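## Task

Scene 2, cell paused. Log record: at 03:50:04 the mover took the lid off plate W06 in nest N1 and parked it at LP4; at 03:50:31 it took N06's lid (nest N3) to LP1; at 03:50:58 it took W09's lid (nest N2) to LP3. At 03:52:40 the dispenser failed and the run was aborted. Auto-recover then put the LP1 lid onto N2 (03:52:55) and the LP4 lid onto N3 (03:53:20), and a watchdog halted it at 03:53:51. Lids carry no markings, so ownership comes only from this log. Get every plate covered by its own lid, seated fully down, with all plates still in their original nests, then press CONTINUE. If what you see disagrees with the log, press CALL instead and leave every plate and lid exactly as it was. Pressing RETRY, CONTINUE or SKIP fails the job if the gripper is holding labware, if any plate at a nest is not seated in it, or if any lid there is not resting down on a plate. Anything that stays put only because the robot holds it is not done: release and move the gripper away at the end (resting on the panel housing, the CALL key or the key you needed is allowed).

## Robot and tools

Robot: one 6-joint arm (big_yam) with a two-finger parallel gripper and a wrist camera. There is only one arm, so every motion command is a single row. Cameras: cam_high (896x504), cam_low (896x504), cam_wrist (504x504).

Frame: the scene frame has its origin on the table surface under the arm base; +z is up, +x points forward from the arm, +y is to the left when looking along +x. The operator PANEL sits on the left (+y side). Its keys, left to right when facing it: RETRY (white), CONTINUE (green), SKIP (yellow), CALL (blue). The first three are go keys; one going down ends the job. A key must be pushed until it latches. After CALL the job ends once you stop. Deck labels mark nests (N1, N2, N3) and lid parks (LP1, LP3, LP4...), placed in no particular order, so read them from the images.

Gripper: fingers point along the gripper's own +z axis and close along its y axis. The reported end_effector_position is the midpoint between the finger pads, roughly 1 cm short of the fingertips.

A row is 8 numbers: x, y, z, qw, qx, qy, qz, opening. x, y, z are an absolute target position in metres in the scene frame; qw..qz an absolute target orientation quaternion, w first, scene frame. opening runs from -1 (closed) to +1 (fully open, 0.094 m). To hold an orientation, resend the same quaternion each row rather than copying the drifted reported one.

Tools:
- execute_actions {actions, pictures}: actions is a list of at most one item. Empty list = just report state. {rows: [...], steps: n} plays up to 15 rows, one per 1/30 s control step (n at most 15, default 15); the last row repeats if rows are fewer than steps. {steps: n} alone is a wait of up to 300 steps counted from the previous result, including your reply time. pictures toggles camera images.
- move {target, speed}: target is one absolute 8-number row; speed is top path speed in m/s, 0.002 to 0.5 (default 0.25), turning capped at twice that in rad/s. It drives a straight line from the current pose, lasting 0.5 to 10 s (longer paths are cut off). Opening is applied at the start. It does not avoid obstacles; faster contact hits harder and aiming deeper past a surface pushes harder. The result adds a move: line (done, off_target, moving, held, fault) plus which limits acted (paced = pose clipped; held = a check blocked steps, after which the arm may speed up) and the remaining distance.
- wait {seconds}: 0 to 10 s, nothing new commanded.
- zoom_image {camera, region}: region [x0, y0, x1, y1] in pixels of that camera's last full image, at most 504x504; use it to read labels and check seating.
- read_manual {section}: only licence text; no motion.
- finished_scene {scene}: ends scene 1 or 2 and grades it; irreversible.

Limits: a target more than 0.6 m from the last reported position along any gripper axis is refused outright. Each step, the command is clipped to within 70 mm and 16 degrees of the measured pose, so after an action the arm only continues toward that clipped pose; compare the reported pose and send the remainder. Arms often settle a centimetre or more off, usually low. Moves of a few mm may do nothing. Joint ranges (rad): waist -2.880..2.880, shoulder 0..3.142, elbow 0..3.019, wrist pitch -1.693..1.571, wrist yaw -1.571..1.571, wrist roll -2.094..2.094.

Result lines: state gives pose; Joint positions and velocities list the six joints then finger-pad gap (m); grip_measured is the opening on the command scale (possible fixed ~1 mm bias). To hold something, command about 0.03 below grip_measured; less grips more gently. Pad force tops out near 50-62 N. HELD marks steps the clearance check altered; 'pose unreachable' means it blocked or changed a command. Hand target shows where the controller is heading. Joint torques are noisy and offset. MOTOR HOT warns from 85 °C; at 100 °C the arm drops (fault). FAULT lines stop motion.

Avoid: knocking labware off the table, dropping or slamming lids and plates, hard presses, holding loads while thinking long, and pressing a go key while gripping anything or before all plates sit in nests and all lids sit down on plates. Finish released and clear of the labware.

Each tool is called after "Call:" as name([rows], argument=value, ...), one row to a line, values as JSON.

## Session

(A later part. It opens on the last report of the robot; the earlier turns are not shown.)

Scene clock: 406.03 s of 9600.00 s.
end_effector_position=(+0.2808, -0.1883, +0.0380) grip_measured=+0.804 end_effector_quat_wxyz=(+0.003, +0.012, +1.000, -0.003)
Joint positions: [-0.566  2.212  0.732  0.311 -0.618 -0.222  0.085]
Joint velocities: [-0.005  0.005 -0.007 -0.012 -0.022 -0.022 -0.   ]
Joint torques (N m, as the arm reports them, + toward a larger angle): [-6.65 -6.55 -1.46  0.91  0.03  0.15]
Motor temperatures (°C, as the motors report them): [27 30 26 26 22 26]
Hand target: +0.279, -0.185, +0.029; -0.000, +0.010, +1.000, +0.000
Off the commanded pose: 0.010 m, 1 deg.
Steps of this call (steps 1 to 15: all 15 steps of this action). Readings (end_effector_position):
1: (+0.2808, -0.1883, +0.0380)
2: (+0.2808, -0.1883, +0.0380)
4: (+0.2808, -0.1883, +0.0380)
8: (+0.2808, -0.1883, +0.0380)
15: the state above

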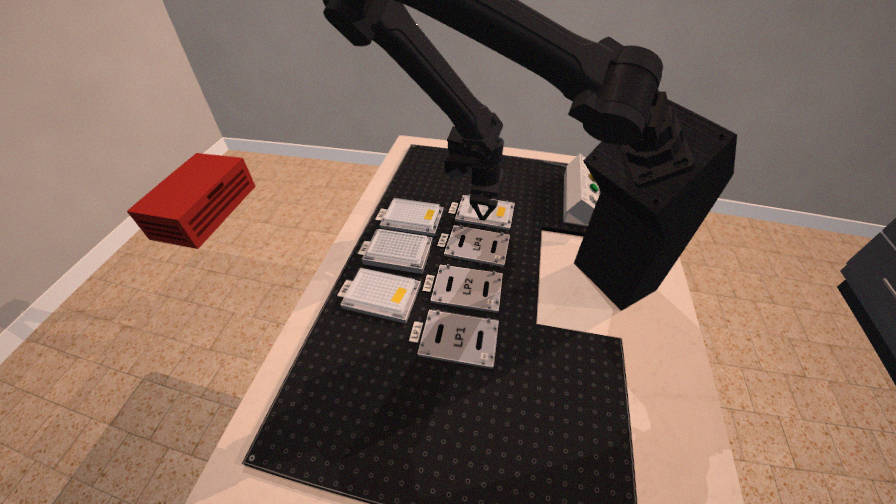

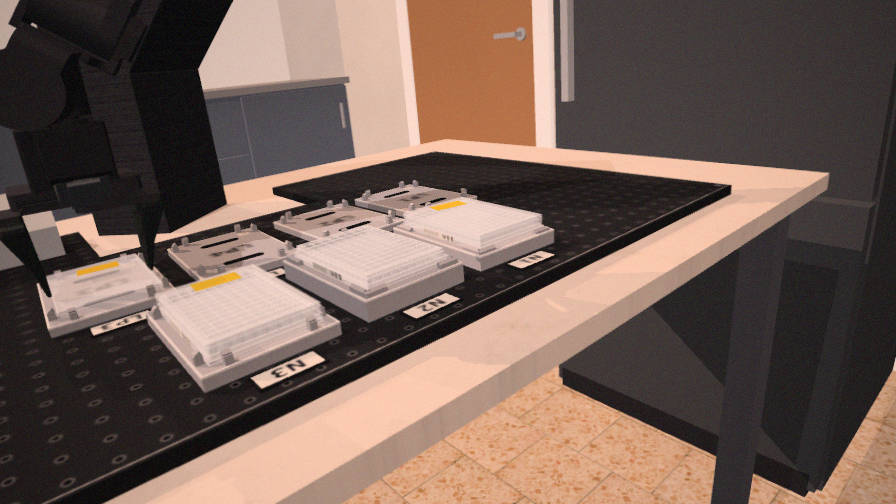

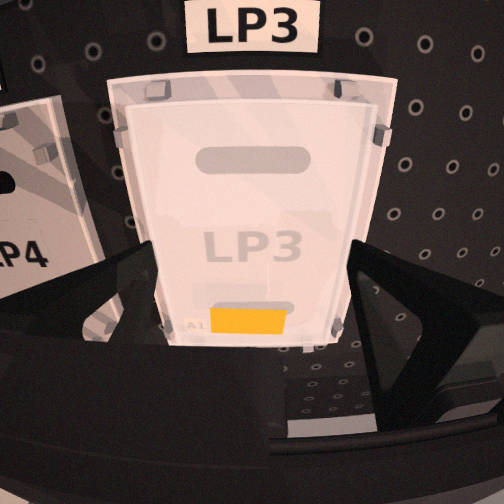

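Call:
execute_actions([
  {"rows": [[0.279,-0.1852,0.029,0,0.01,1,0,0.9],[0.279,-0.1852,0.029,0,0.01,1,0,0.9],[0.279,-0.1852,0.029,0,0.01,1,0,0.9],[0.279,-0.1852,0.029,0,0.01,1,0,0.9],[0.279,-0.1852,0.0285,0,0.01,1,0,0.9],[0.279,-0.1852,0.028,0,0.01,1,0,0.9],[0.279,-0.1852,0.0275,0,0.01,1,0,0.9],[0.279,-0.1852,0.027,0,0.01,1,0,0.9],[0.279,-0.1852,0.0265,0,0.01,1,0,0.9]], "steps": 15},
], pictures=false)

Call:
execute_actions([
  {"rows": [[0.279,-0.1852,0.0265,0,0.01,1,0,0.9],[0.279,-0.1852,0.0265,0,0.01,1,0,0.9],[0.279,-0.1852,0.0265,0,0.01,1,0,0.87],[0.279,-0.1852,0.0265,0,0.01,1,0,0.85],[0.279,-0.1852,0.0265,0,0.01,1,0,0.83],[0.279,-0.1852,0.0265,0,0.01,1,0,0.82],[0.279,-0.1852,0.0265,0,0.01,1,0,0.81],[0.279,-0.1852,0.0265,0,0.01,1,0,0.80],[0.279,-0.1852,0.0265,0,0.01,1,0,0.795]], "steps": 15},
])

Call:
zoom_image(camera="cam_low", region=[0, 220, 200, 350])

Scene clock: 425.50 s of 9600.00 s.
end_effector_position=(+0.2823, -0.1886, +0.0353) grip_measured=+0.899 end_effector_quat_wxyz=(+0.004, +0.011, +1.000, -0.003)
Joint positions: [-0.562  2.218  0.738  0.316 -0.617 -0.217  0.089]
Joint velocities: [-0.005 -0.005 -0.007  0.012 -0.081 -0.066 -0.001]
Joint torques (N m, as the arm reports them, + toward a larger angle): [-7.41 -6.43 -1.66  0.73  0.01  0.16]
Motor temperatures (°C, as the motors report them): [27 30 26 26 22 26]
Hand target: +0.279, -0.185, +0.027; -0.000, +0.010, +1.000, +0.000
Off the commanded pose: 0.010 m, 1 deg.
Steps of this call (steps 1 to 90: nothing new was sent; then 15.97 s passed at rest; steps 91 to 105: all 15 steps of this action). Readings (end_effector_position):
91: (+0.2808, -0.1883, +0.0380)
92: (+0.2808, -0.1883, +0.0380)
94: (+0.2808, -0.1883, +0.0380)
98: (+0.2810, -0.1885, +0.0374)
105: the state above

Scene clock: 426.00 s of 9600.00 s.
end_effector_position=(+0.2821, -0.1887, +0.0352) grip_measured=+0.806 end_effector_quat_wxyz=(+0.004, +0.011, +1.000, -0.003)
Joint positions: [-0.562  2.218  0.738  0.316 -0.616 -0.217  0.085]
Joint velocities: [-0.005  0.005 -0.007 -0.017 -0.051 -0.007  0.001]
Joint torques (N m, as the arm reports them, + toward a larger angle): [-6.39 -6.65 -1.71  0.83  0.09  0.18]
Motor temperatures (°C, as the motors report them): [27 30 26 26 22 26]
Hand target: +0.279, -0.185, +0.027; -0.000, +0.010, +1.000, -0.000
Off the commanded pose: 0.010 m, 1 deg.
Steps of this call (steps 1 to 15: all 15 steps of this action). Readings (end_effector_position):
1: (+0.2823, -0.1886, +0.0353)
2: (+0.2823, -0.1887, +0.0353)
4: (+0.2823, -0.1887, +0.0353)
8: (+0.2821, -0.1887, +0.0352)
15: the state above

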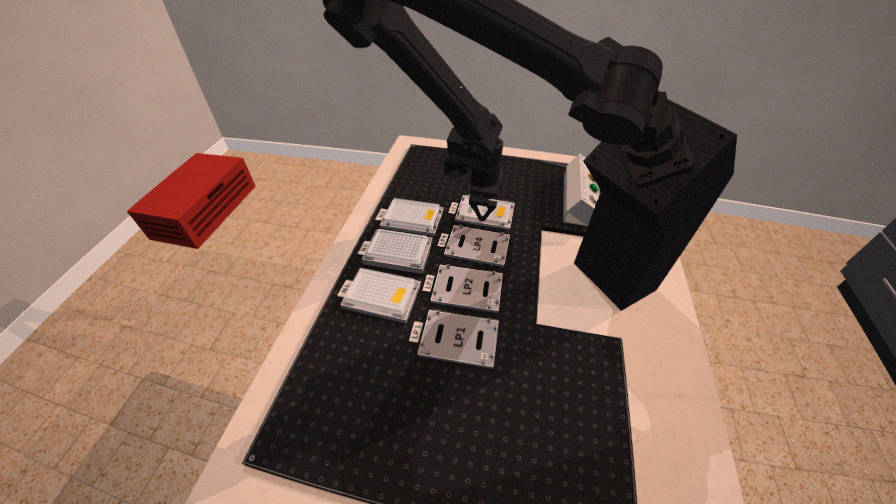

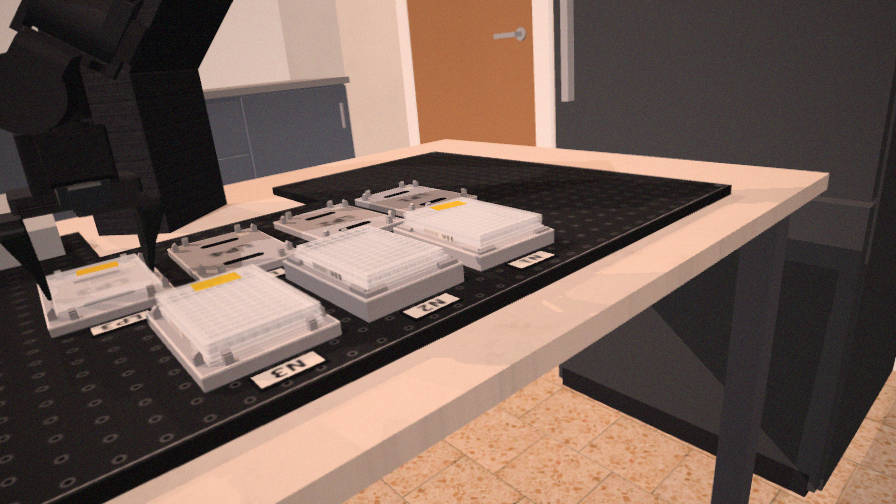

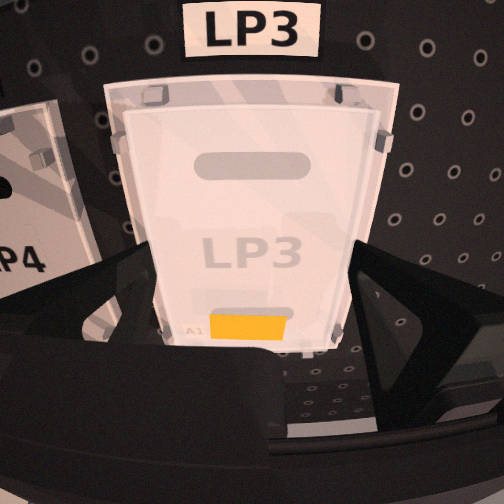

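Region (0, 220, 200, 350) of cam_low's 896x504 image, scaled by 2.520, with more detail than that image has; it fills the top 328 rows of this view, and the rest is white.

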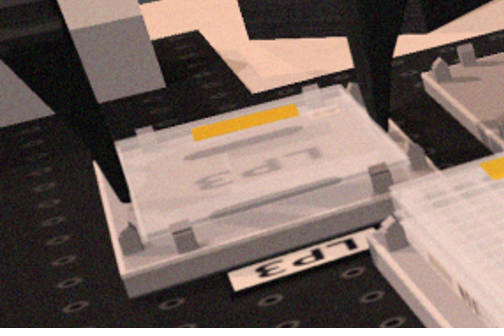

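Call:
move(target=[0.282,-0.190,0.105,0,0.011,1,0,0.795], speed=0.05)

Call:
move(target=[0.466,0.012,0.108,0,-0.012,1,0,0.795], speed=0.15)

Call:
move(target=[0.464,0.0122,0.066,0,-0.012,1,0,0.795], speed=0.05)

Call:
zoom_image(camera="cam_wrist", region=[100, 50, 400, 350])

Scene clock: 440.60 s of 9600.00 s.
end_effector_position=(+0.2836, -0.1904, +0.0991) grip_measured=+0.806 end_effector_quat_wxyz=(-0.000, +0.011, +1.000, +0.000)
Joint positions: [-0.671  2.046  0.675  0.118 -0.659 -0.354  0.085]
Joint velocities: [ 0.015 -0.024 -0.007 -0.007  0.081 -0.037  0.001]
Joint torques (N m, as the arm reports them, + toward a larger angle): [-7.78 -9.47 -1.97  0.02 -0.21 -0.06]
Motor temperatures (°C, as the motors report them): [27 30 26 26 22 26]
Hand target: +0.282, -0.191, +0.105; +0.000, +0.011, +1.000, -0.001
Off the commanded pose: 0.006 m, 0 deg.
After step 90, 9.90 s passed at rest.
move: done

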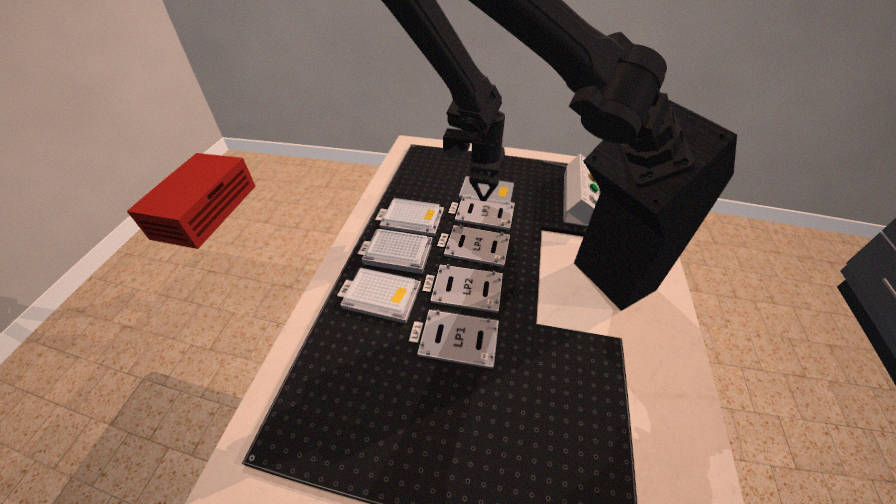

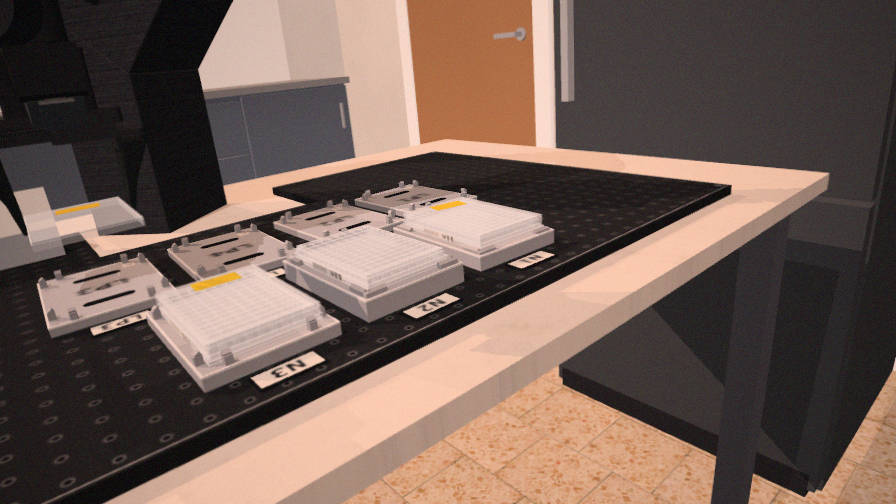

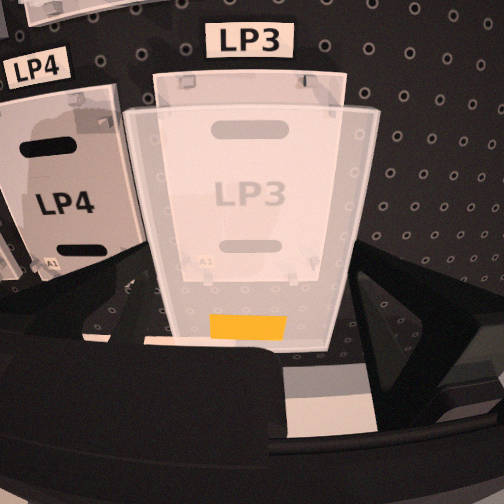

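Scene clock: 442.80 s of 9600.00 s.
end_effector_position=(+0.4566, +0.0111, +0.1076) grip_measured=+0.806 end_effector_quat_wxyz=(-0.003, -0.012, +1.000, +0.002)
Joint positions: [-0.21   1.655  0.874 -0.214 -0.458  0.088  0.085]
Joint velocities: [-0.005 -0.005  0.002  0.012 -0.037  0.007 -0.   ]
Joint torques (N m, as the arm reports them, + toward a larger angle): [ -5.16 -13.53   2.61  -0.08   0.07   0.11]
Motor temperatures (°C, as the motors report them): [27 30 26 26 22 26]
Hand target: +0.462, +0.018, +0.111; -0.000, -0.011, +1.000, +0.003
Off the commanded pose: 0.009 m, 0 deg.
move: done

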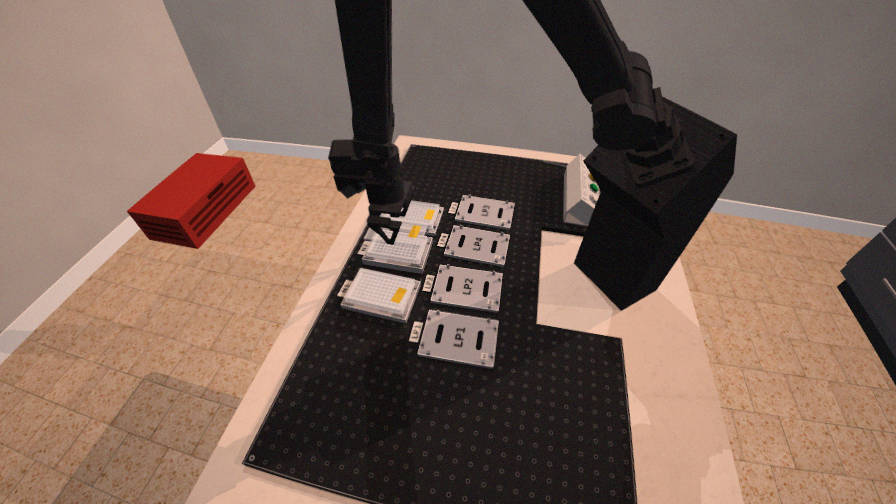

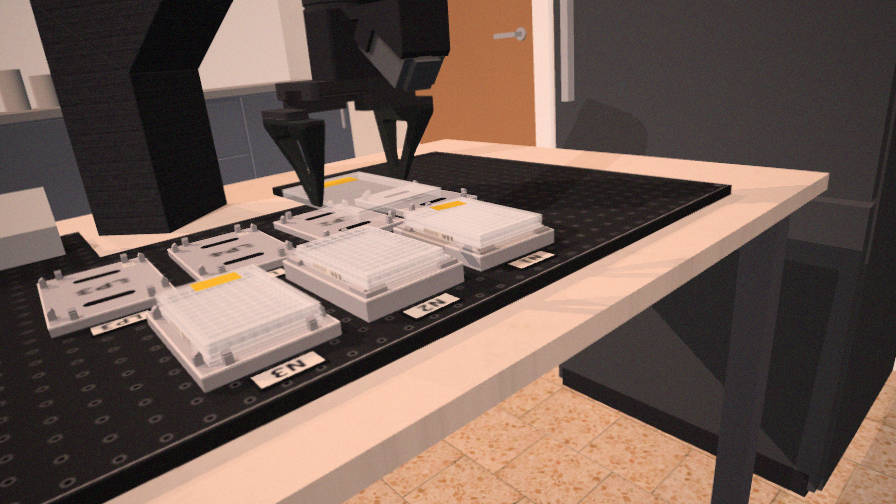

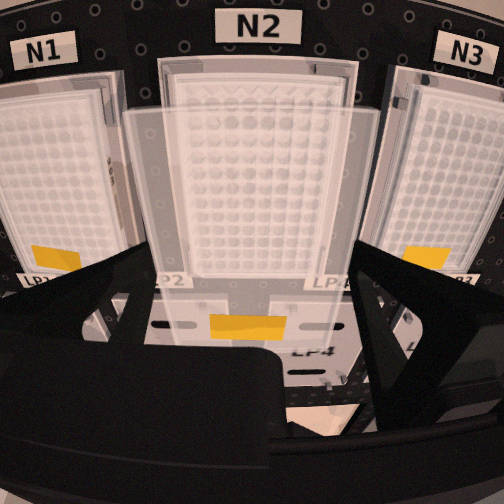

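Scene clock: 443.93 s of 9600.00 s.
end_effector_position=(+0.4627, +0.0086, +0.0752) grip_measured=+0.806 end_effector_quat_wxyz=(+0.000, -0.011, +1.000, -0.003)
Joint positions: [-0.182  1.743  0.915 -0.149 -0.433  0.119  0.085]
Joint velocities: [-0.024 -0.005  0.002 -0.012 -0.007 -0.022 -0.001]
Joint torques (N m, as the arm reports them, + toward a larger angle): [ -4.61 -10.89   2.83   1.04   0.11   0.14]
Motor temperatures (°C, as the motors report them): [27 30 26 26 22 26]
Hand target: +0.464, +0.013, +0.066; -0.000, -0.012, +1.000, +0.000
Off the commanded pose: 0.010 m, 0 deg.
move: done

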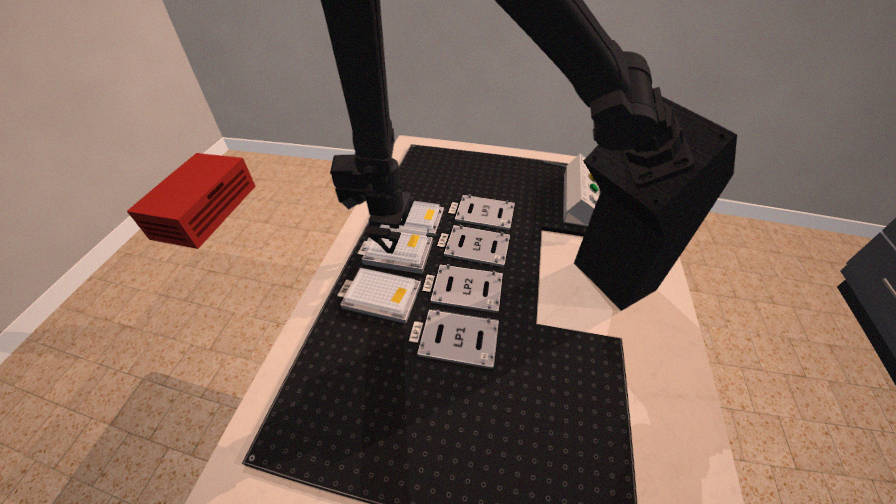

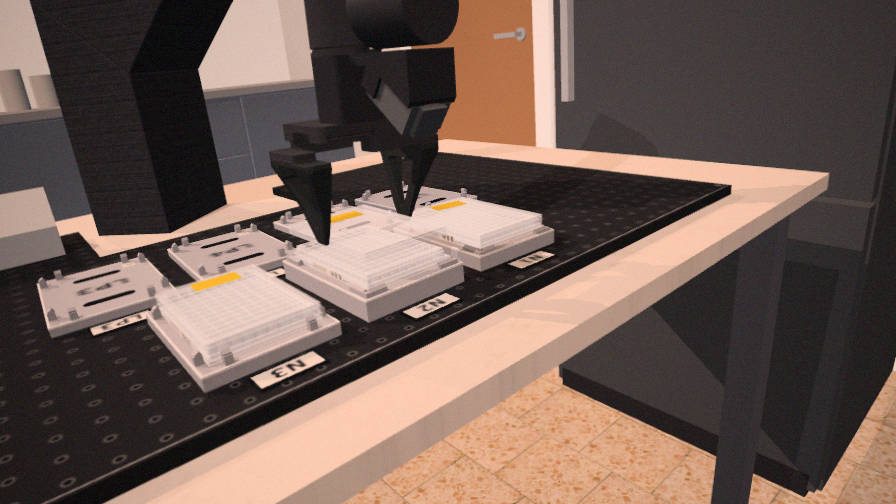

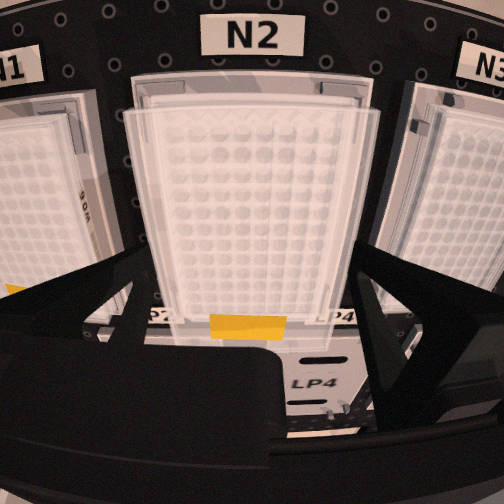

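Region (100, 50, 400, 350) of cam_wrist's 504x504 image, scaled by 1.680, with more detail than that image has.

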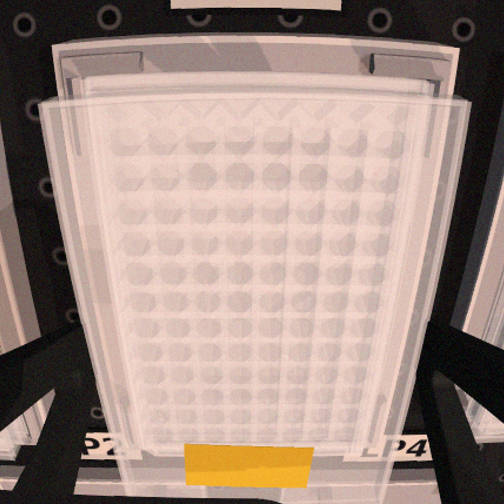

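Call:
execute_actions([
  {"rows": [[0.4638,0.0123,0.0654,0,-0.011,1,0,0.795],[0.4636,0.0124,0.0648,0,-0.010,1,0,0.795],[0.4634,0.0125,0.0642,0,-0.009,1,0,0.795],[0.4633,0.0126,0.0636,0,-0.008,1,0,0.795],[0.4633,0.0126,0.063,0,-0.007,1,0,0.795],[0.4633,0.0126,0.0624,0,-0.007,1,0,0.795],[0.4633,0.0126,0.0618,0,-0.007,1,0,0.795],[0.4633,0.0126,0.0612,0,-0.007,1,0,0.795],[0.4633,0.0126,0.0606,0,-0.007,1,0,0.795],[0.4633,0.0126,0.06,0,-0.007,1,0,0.795],[0.4633,0.0126,0.0594,0,-0.007,1,0,0.795],[0.4633,0.0126,0.0588,0,-0.007,1,0,0.795],[0.4633,0.0126,0.0582,0,-0.007,1,0,0.795],[0.4633,0.0126,0.0576,0,-0.007,1,0,0.795],[0.4633,0.0126,0.057,0,-0.007,1,0,0.795]], "steps": 15},
], pictures=false)

Call:
execute_actions([
  {"rows": [[0.4633,0.0126,0.0565,0,-0.007,1,0,0.795],[0.4633,0.0126,0.056,0,-0.007,1,0,0.795],[0.4633,0.0126,0.0555,0,-0.007,1,0,0.795],[0.4633,0.0126,0.055,0,-0.007,1,0,0.795],[0.4633,0.0126,0.0545,0,-0.007,1,0,0.795],[0.4633,0.0126,0.054,0,-0.007,1,0,0.795],[0.4633,0.0126,0.0535,0,-0.007,1,0,0.795],[0.4633,0.0126,0.053,0,-0.007,1,0,0.795],[0.4633,0.0126,0.0525,0,-0.007,1,0,0.795],[0.4633,0.0126,0.052,0,-0.007,1,0,0.795],[0.4633,0.0126,0.0515,0,-0.007,1,0,0.795],[0.4633,0.0126,0.051,0,-0.007,1,0,0.795],[0.4633,0.0126,0.0505,0,-0.007,1,0,0.795],[0.4633,0.0126,0.05,0,-0.007,1,0,0.795],[0.4633,0.0126,0.0495,0,-0.007,1,0,0.795]], "steps": 15},
])

Scene clock: 466.70 s of 9600.00 s.
end_effector_position=(+0.4619, +0.0082, +0.0683) grip_measured=+0.806 end_effector_quat_wxyz=(+0.001, -0.006, +1.000, -0.003)
Joint positions: [-0.175  1.761  0.919 -0.132 -0.428  0.135  0.085]
Joint velocities: [ 0.005  0.054  0.042  0.027 -0.007  0.022 -0.   ]
Joint torques (N m, as the arm reports them, + toward a larger angle): [ -4.08 -10.45   2.61   0.7    0.1    0.19]
Motor temperatures (°C, as the motors report them): [26 30 26 26 22 26]
Hand target: +0.463, +0.013, +0.057; -0.000, -0.007, +1.000, +0.000
Off the commanded pose: 0.012 m, 0 deg.
Steps of this call (steps 1 to 90: nothing new was sent; then 19.27 s passed at rest; steps 91 to 105: all 15 steps of this action). Readings (end_effector_position):
91: (+0.4628, +0.0087, +0.0752)
92: (+0.4631, +0.0087, +0.0752)
94: (+0.4636, +0.0086, +0.0751)
98: (+0.4633, +0.0083, +0.0736)
105: the state above

Scene clock: 467.20 s of 9600.00 s.
end_effector_position=(+0.4641, +0.0084, +0.0615) grip_measured=+0.806 end_effector_quat_wxyz=(+0.003, -0.006, +1.000, -0.003)
Joint positions: [-0.169  1.78   0.93  -0.118 -0.425  0.142  0.085]
Joint velocities: [ 0.015  0.034  0.017  0.007 -0.051  0.007  0.   ]
Joint torques (N m, as the arm reports them, + toward a larger angle): [ -5.11 -10.68   2.62   0.89   0.09   0.09]
Motor temperatures (°C, as the motors report them): [26 30 26 26 22 26]
Hand target: +0.463, +0.013, +0.050; +0.000, -0.007, +1.000, +0.000
Off the commanded pose: 0.013 m, 0 deg.
Steps of this call (steps 1 to 15: all 15 steps of this action). Readings (end_effector_position):
1: (+0.4623, +0.0082, +0.0677)
2: (+0.4626, +0.0083, +0.0671)
4: (+0.4630, +0.0084, +0.0663)
8: (+0.4638, +0.0083, +0.0648)
15: the state above

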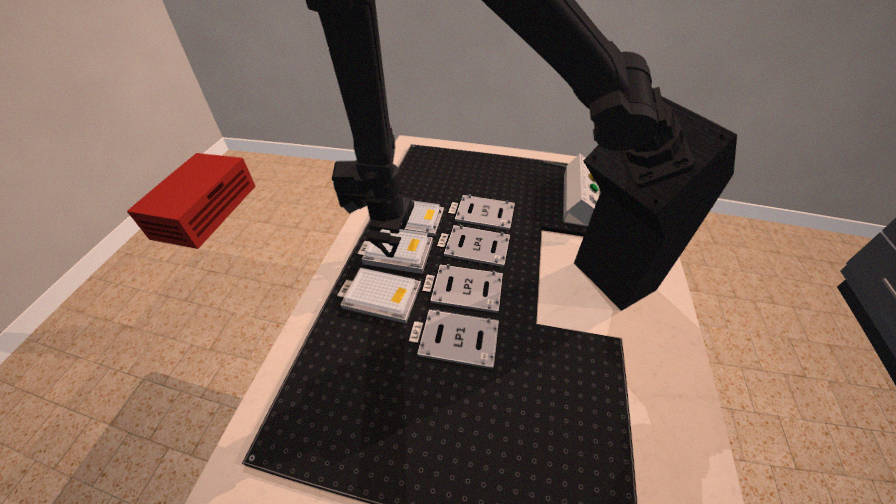

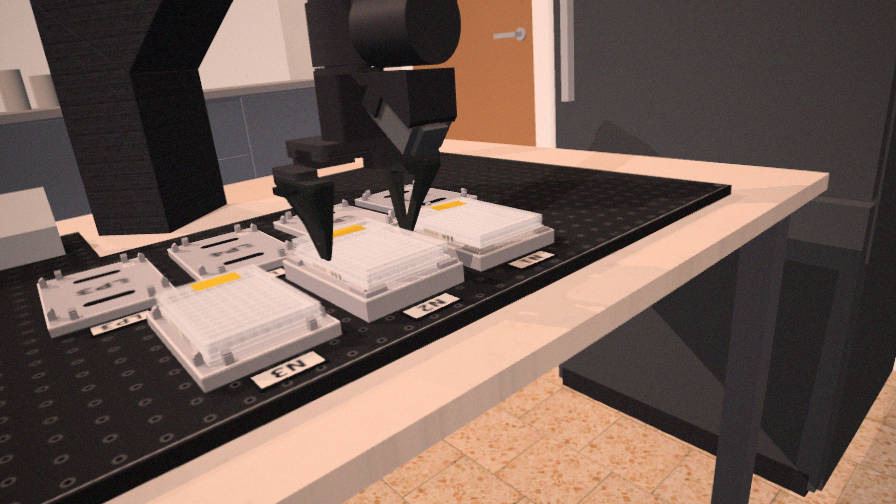

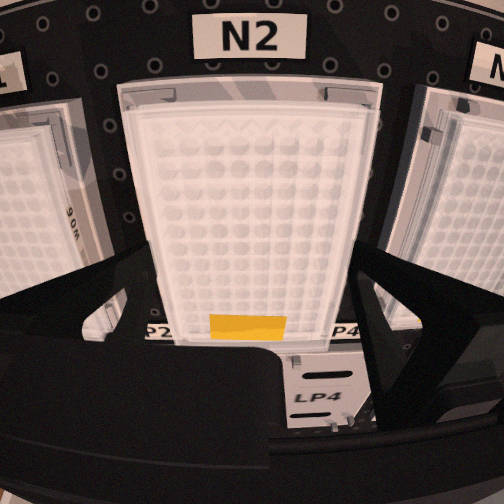

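Call:
execute_actions(actions=[])

Scene clock: 490.77 s of 9600.00 s.
end_effector_position=(+0.4632, +0.0084, +0.0599) grip_measured=+0.806 end_effector_quat_wxyz=(+0.002, -0.006, +1.000, -0.003)
Joint positions: [-0.168  1.784  0.931 -0.117 -0.425  0.143  0.085]
Joint velocities: [-0.015 -0.024 -0.002 -0.002  0.022 -0.022  0.   ]
Joint torques (N m, as the arm reports them, + toward a larger angle): [ -5.1  -11.55   2.45   0.95   0.14   0.12]
Motor temperatures (°C, as the motors report them): [26 30 26 26 22 26]
Hand target: +0.463, +0.013, +0.050; -0.000, -0.007, +1.000, +0.000
Off the commanded pose: 0.011 m, 0 deg.
Steps of this call (steps 1 to 90: nothing new was sent; then 20.57 s passed at rest). Readings (end_effector_position):
1: (+0.4638, +0.0083, +0.0609)
2: (+0.4636, +0.0083, +0.0606)
4: (+0.4633, +0.0082, +0.0600)
8: (+0.4632, +0.0084, +0.0599)
90: the state above

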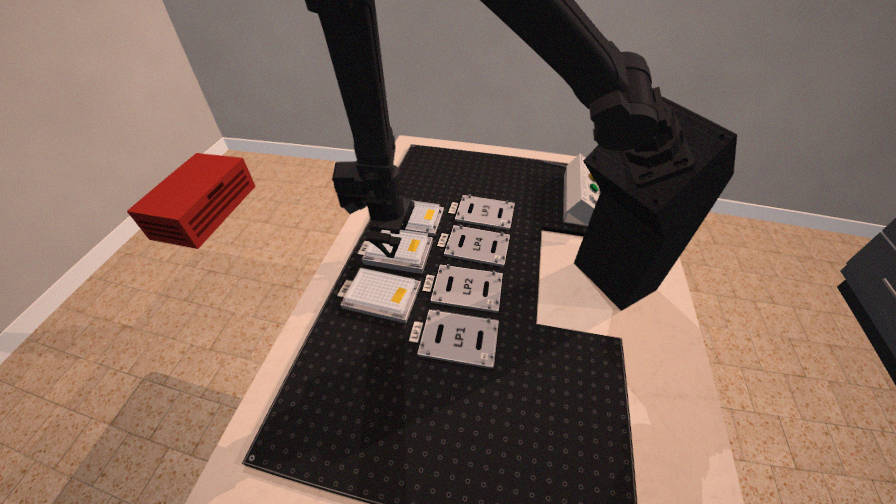

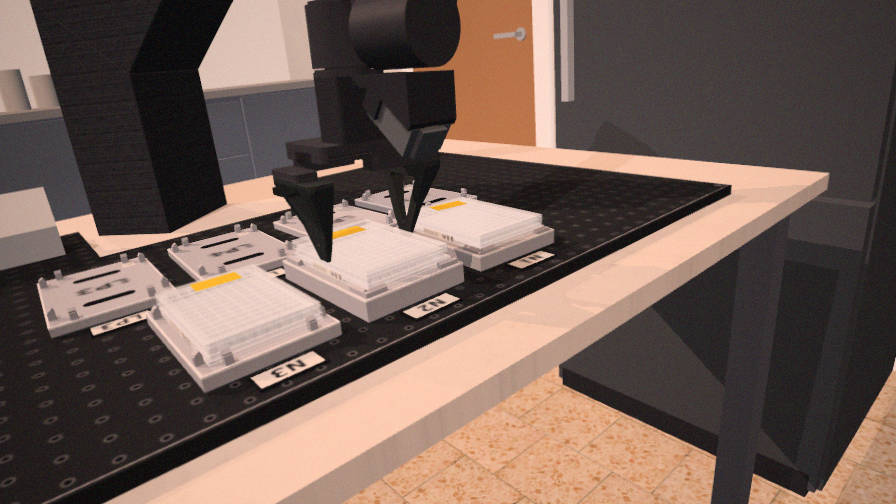

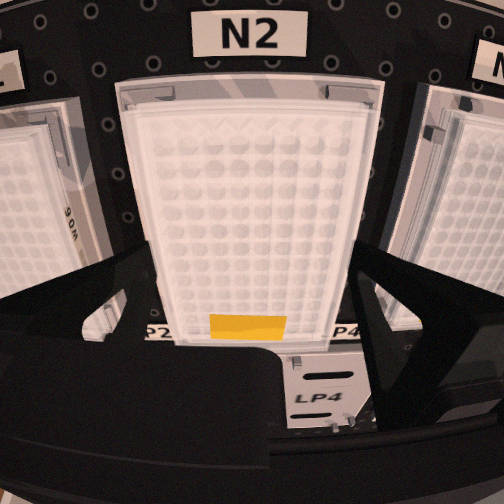

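Call:
execute_actions([
  {"rows":[[0.4631,0.0127,0.0491,0,-0.007,1,0,0.795],[0.4630,0.0127,0.0487,0,-0.007,1,0,0.795],[0.4629,0.0128,0.0483,0,-0.007,1,0,0.795],[0.4628,0.0128,0.0479,0,-0.007,1,0,0.795],[0.4628,0.0128,0.0475,0,-0.007,1,0,0.795],[0.4628,0.0128,0.0471,0,-0.007,1,0,0.795],[0.4628,0.0128,0.0467,0,-0.007,1,0,0.795],[0.4628,0.0128,0.0463,0,-0.007,1,0,0.795],[0.4628,0.0128,0.0460,0,-0.007,1,0,0.795]],"steps":15},
])

Scene clock: 499.37 s of 9600.00 s.
end_effector_position=(+0.4622, +0.0082, +0.0571) grip_measured=+0.806 end_effector_quat_wxyz=(+0.002, -0.005, +1.000, -0.003)
Joint positions: [-0.165  1.79   0.931 -0.109 -0.422  0.146  0.085]
Joint velocities: [-0.015 -0.005  0.002 -0.007 -0.051  0.022  0.001]
Joint torques (N m, as the arm reports them, + toward a larger angle): [ -4.61 -10.78   2.75   0.77   0.09   0.15]
Motor temperatures (°C, as the motors report them): [26 30 26 26 22 26]
Hand target: +0.463, +0.013, +0.046; -0.000, -0.007, +1.000, +0.000
Off the commanded pose: 0.012 m, 0 deg.
Steps of this call (steps 1 to 90: nothing new was sent; then 5.10 s passed at rest; steps 91 to 105: all 15 steps of this action). Readings (end_effector_position):
91: (+0.4633, +0.0084, +0.0599)
92: (+0.4635, +0.0083, +0.0599)
94: (+0.4635, +0.0084, +0.0596)
98: (+0.4630, +0.0083, +0.0584)
105: the state above

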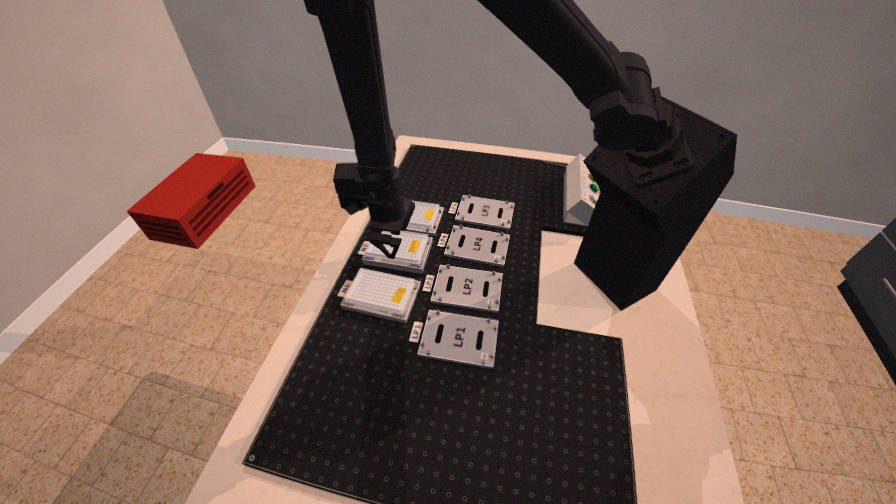

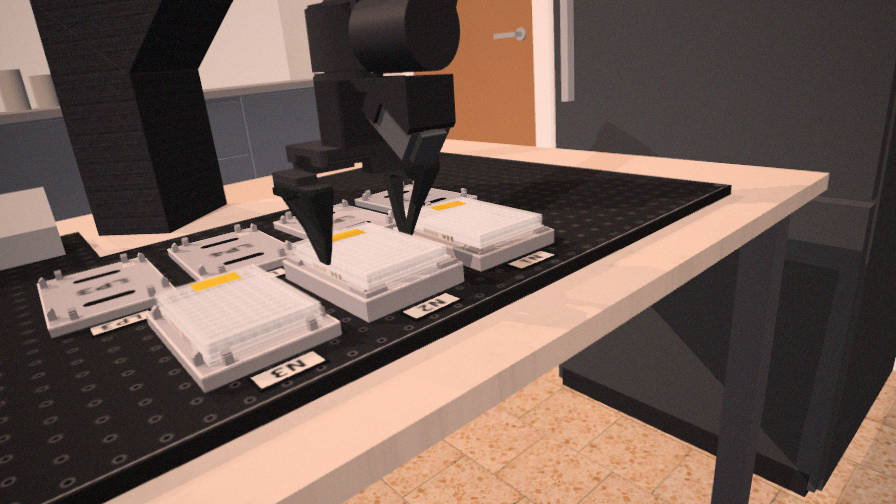

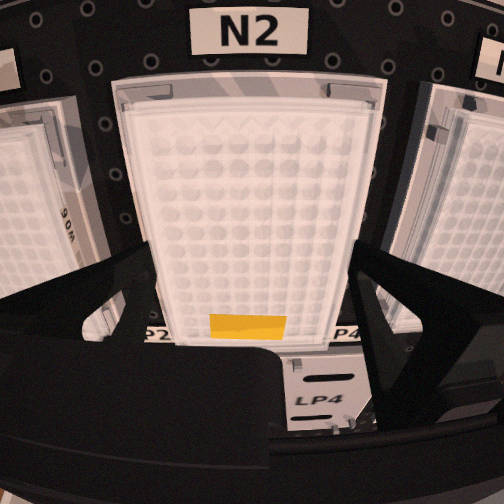

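Seated. Release.

Call:
execute_actions([
  {"rows":[[0.4628,0.0128,0.0460,0,-0.007,1,0,0.82],[0.4628,0.0128,0.0460,0,-0.007,1,0,0.85],[0.4628,0.0128,0.0460,0,-0.007,1,0,1]],"steps":12},
], pictures=false)

Call:
move(target=[0.4625,0.006,0.13,0,-0.006,1,0,1], speed=0.08)

Call:
zoom_image(camera="cam_low", region=[130,180,570,400])

Scene clock: 508.47 s of 9600.00 s.
end_effector_position=(+0.4638, +0.0085, +0.0568) grip_measured=+1.000 end_effector_quat_wxyz=(+0.003, -0.006, +1.000, -0.003)
Joint positions: [-0.165  1.792  0.934 -0.109 -0.422  0.146  0.094]
Joint velocities: [-0.005  0.005 -0.007  0.002  0.022  0.007  0.   ]
Joint torques (N m, as the arm reports them, + toward a larger angle): [ -4.4  -11.55   2.36   0.77   0.09   0.19]
Motor temperatures (°C, as the motors report them): [26 30 26 26 22 26]
Hand target: +0.462, +0.013, +0.046; -0.000, -0.007, +1.000, +0.000
Off the commanded pose: 0.012 m, 0 deg.
Steps of this call (steps 1 to 90: nothing new was sent; then 5.70 s passed at rest; steps 91 to 102: all 12 steps of this action). Readings (end_effector_position):
91: (+0.4622, +0.0082, +0.0571)
92: (+0.4622, +0.0082, +0.0571)
94: (+0.4625, +0.0084, +0.0568)
98: (+0.4636, +0.0085, +0.0568)
102: the state above

Scene clock: 509.97 s of 9600.00 s.
end_effector_position=(+0.4637, +0.0081, +0.1244) grip_measured=+1.000 end_effector_quat_wxyz=(+0.001, -0.006, +1.000, +0.001)
Joint positions: [-0.234  1.619  0.879 -0.257 -0.469  0.082  0.094]
Joint velocities: [ 0.015 -0.005  0.007  0.012  0.081 -0.037  0.   ]
Joint torques (N m, as the arm reports them, + toward a larger angle): [ -5.85 -13.47   1.67  -0.07  -0.17  -0.08]
Motor temperatures (°C, as the motors report them): [26 30 26 26 22 26]
Hand target: +0.462, +0.005, +0.130; +0.000, -0.006, +1.000, -0.000
Off the commanded pose: 0.006 m, 0 deg.
move: done

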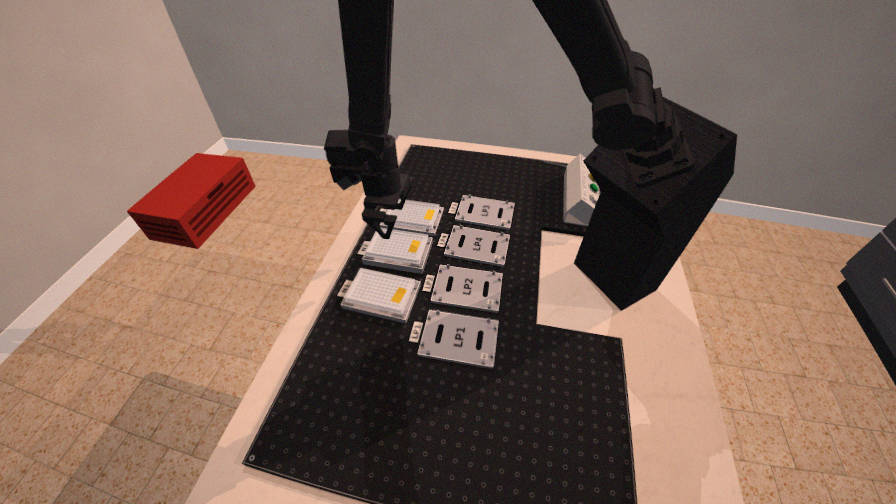

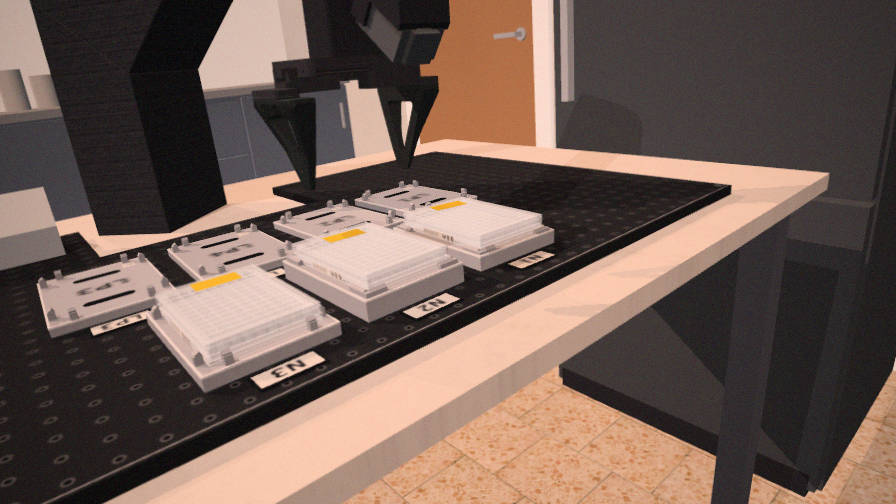

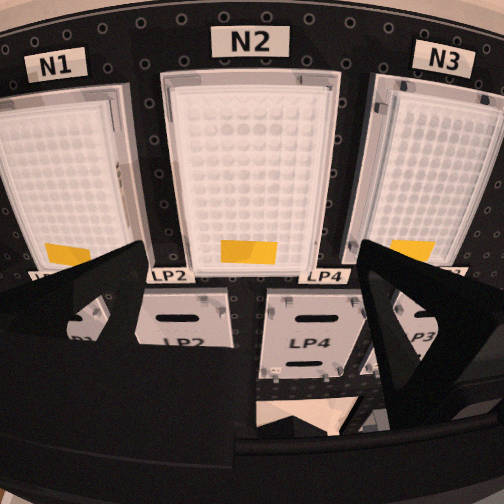

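Region (130, 180, 570, 400) of cam_low's 896x504 image, scaled by 1.145, with more detail than that image has.

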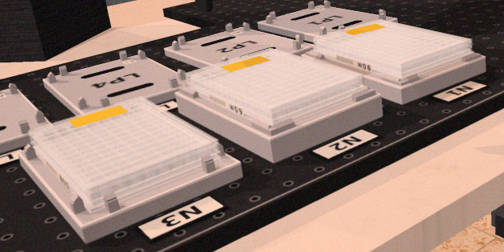

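Call:
move(target=[0.05,-0.36,0.30,0,0,1,0,-1], speed=0.25)

Scene clock: 524.73 s of 9600.00 s.
end_effector_position=(+0.0539, -0.3644, +0.3011) grip_measured=-0.980 end_effector_quat_wxyz=(-0.000, +0.008, +1.000, -0.011)
Joint positions: [-1.661  2.226  0.927 -0.71  -0.574 -1.583  0.001]
Joint velocities: [-0.015 -0.005  0.007 -0.002  0.007  0.022  0.   ]
Joint torques (N m, as the arm reports them, + toward a larger angle): [-6.47 -8.53  8.87 -0.23 -0.12 -0.06]
Motor temperatures (°C, as the motors report them): [27 30 26 25 22 26]
Hand target: +0.055, -0.373, +0.300; -0.002, -0.001, +1.000, -0.010
Off the commanded pose: 0.006 m, 2 deg.
After step 90, 8.83 s passed at rest.
move: done

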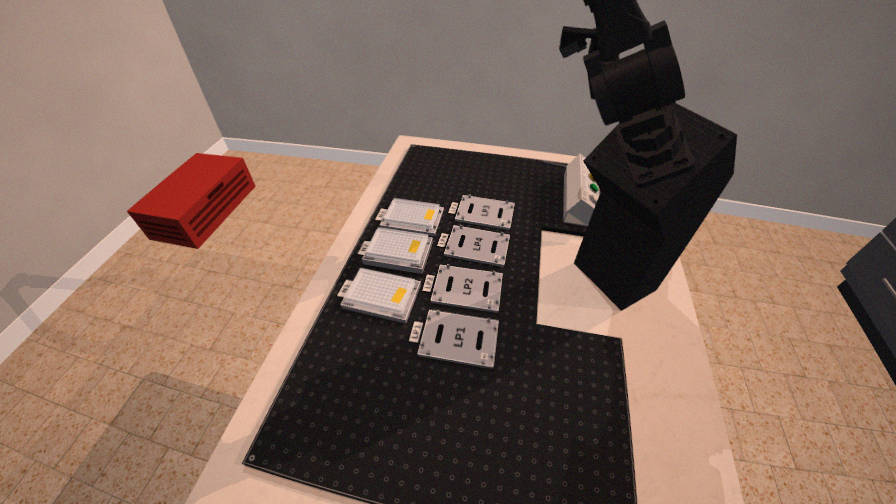

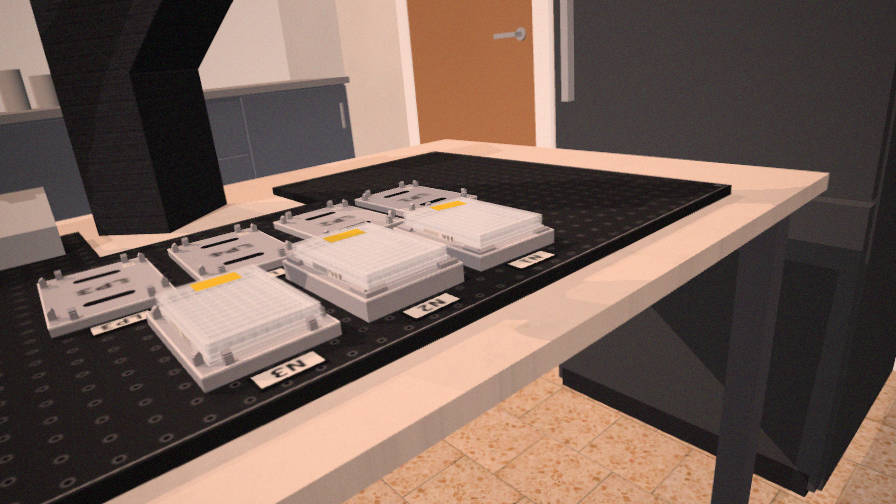

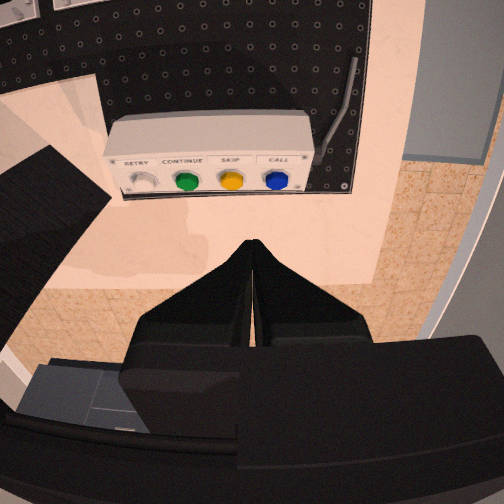

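Call:
move(target=[-0.049,-0.292,0.153,0.2435,0.3304,0.908,0.0886,-1], speed=0.15)

Scene clock: 546.37 s of 9600.00 s.
end_effector_position=(-0.0501, -0.2910, +0.1575) grip_measured=-0.980 end_effector_quat_wxyz=(+0.237, +0.326, +0.911, +0.092)
Joint positions: [-1.977  2.854  0.966 -0.581 -0.874 -1.412  0.001]
Joint velocities: [-0.005 -0.015 -0.012 -0.007 -0.037 -0.051 -0.001]
Joint torques (N m, as the arm reports them, + toward a larger angle): [ -5.   -11.69   3.99   0.04  -0.51   0.12]
Motor temperatures (°C, as the motors report them): [27 30 28 25 22 26]
Hand target: -0.054, -0.296, +0.154; +0.240, +0.332, +0.908, +0.090
Off the commanded pose: 0.005 m, 1 deg.
After step 90, 15.43 s passed at rest.
move: done

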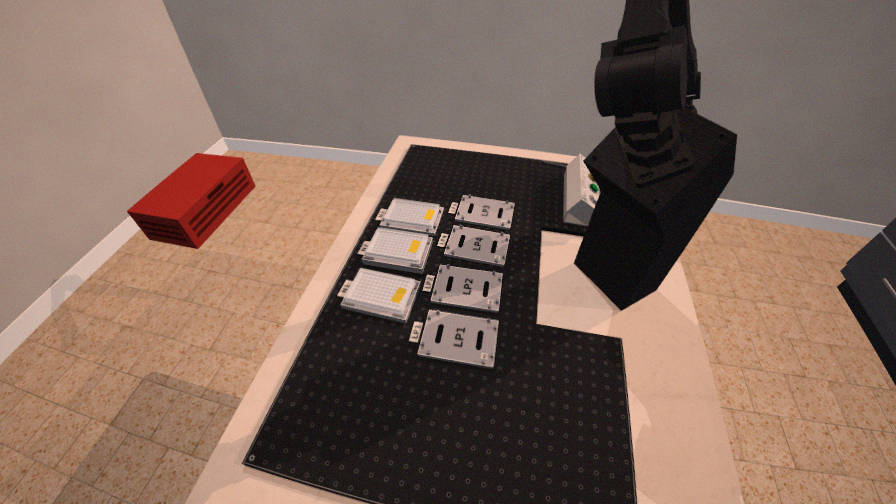

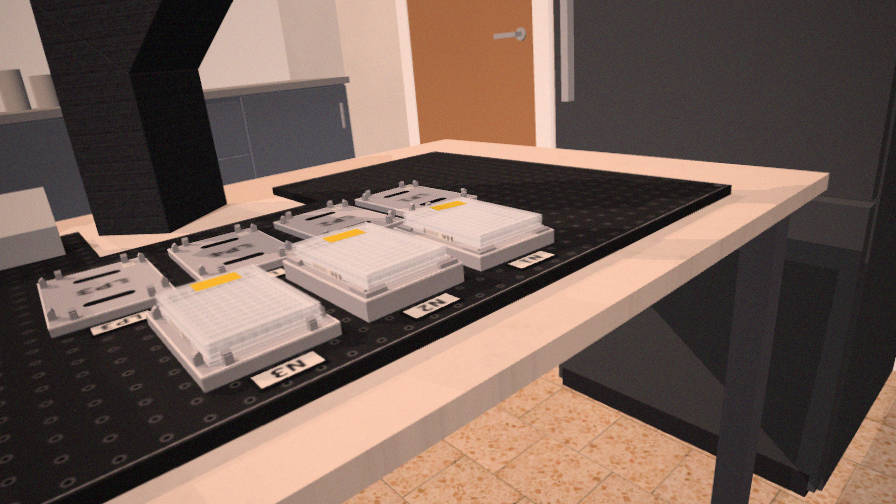

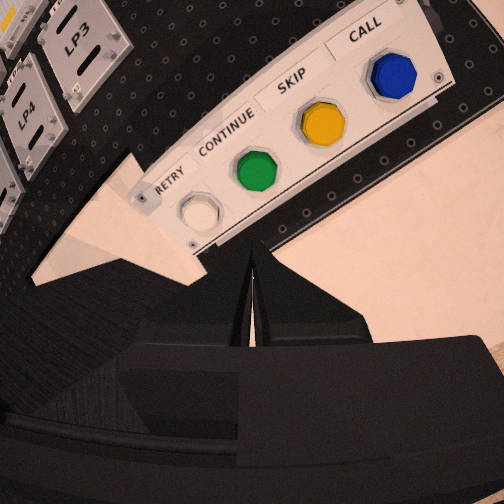

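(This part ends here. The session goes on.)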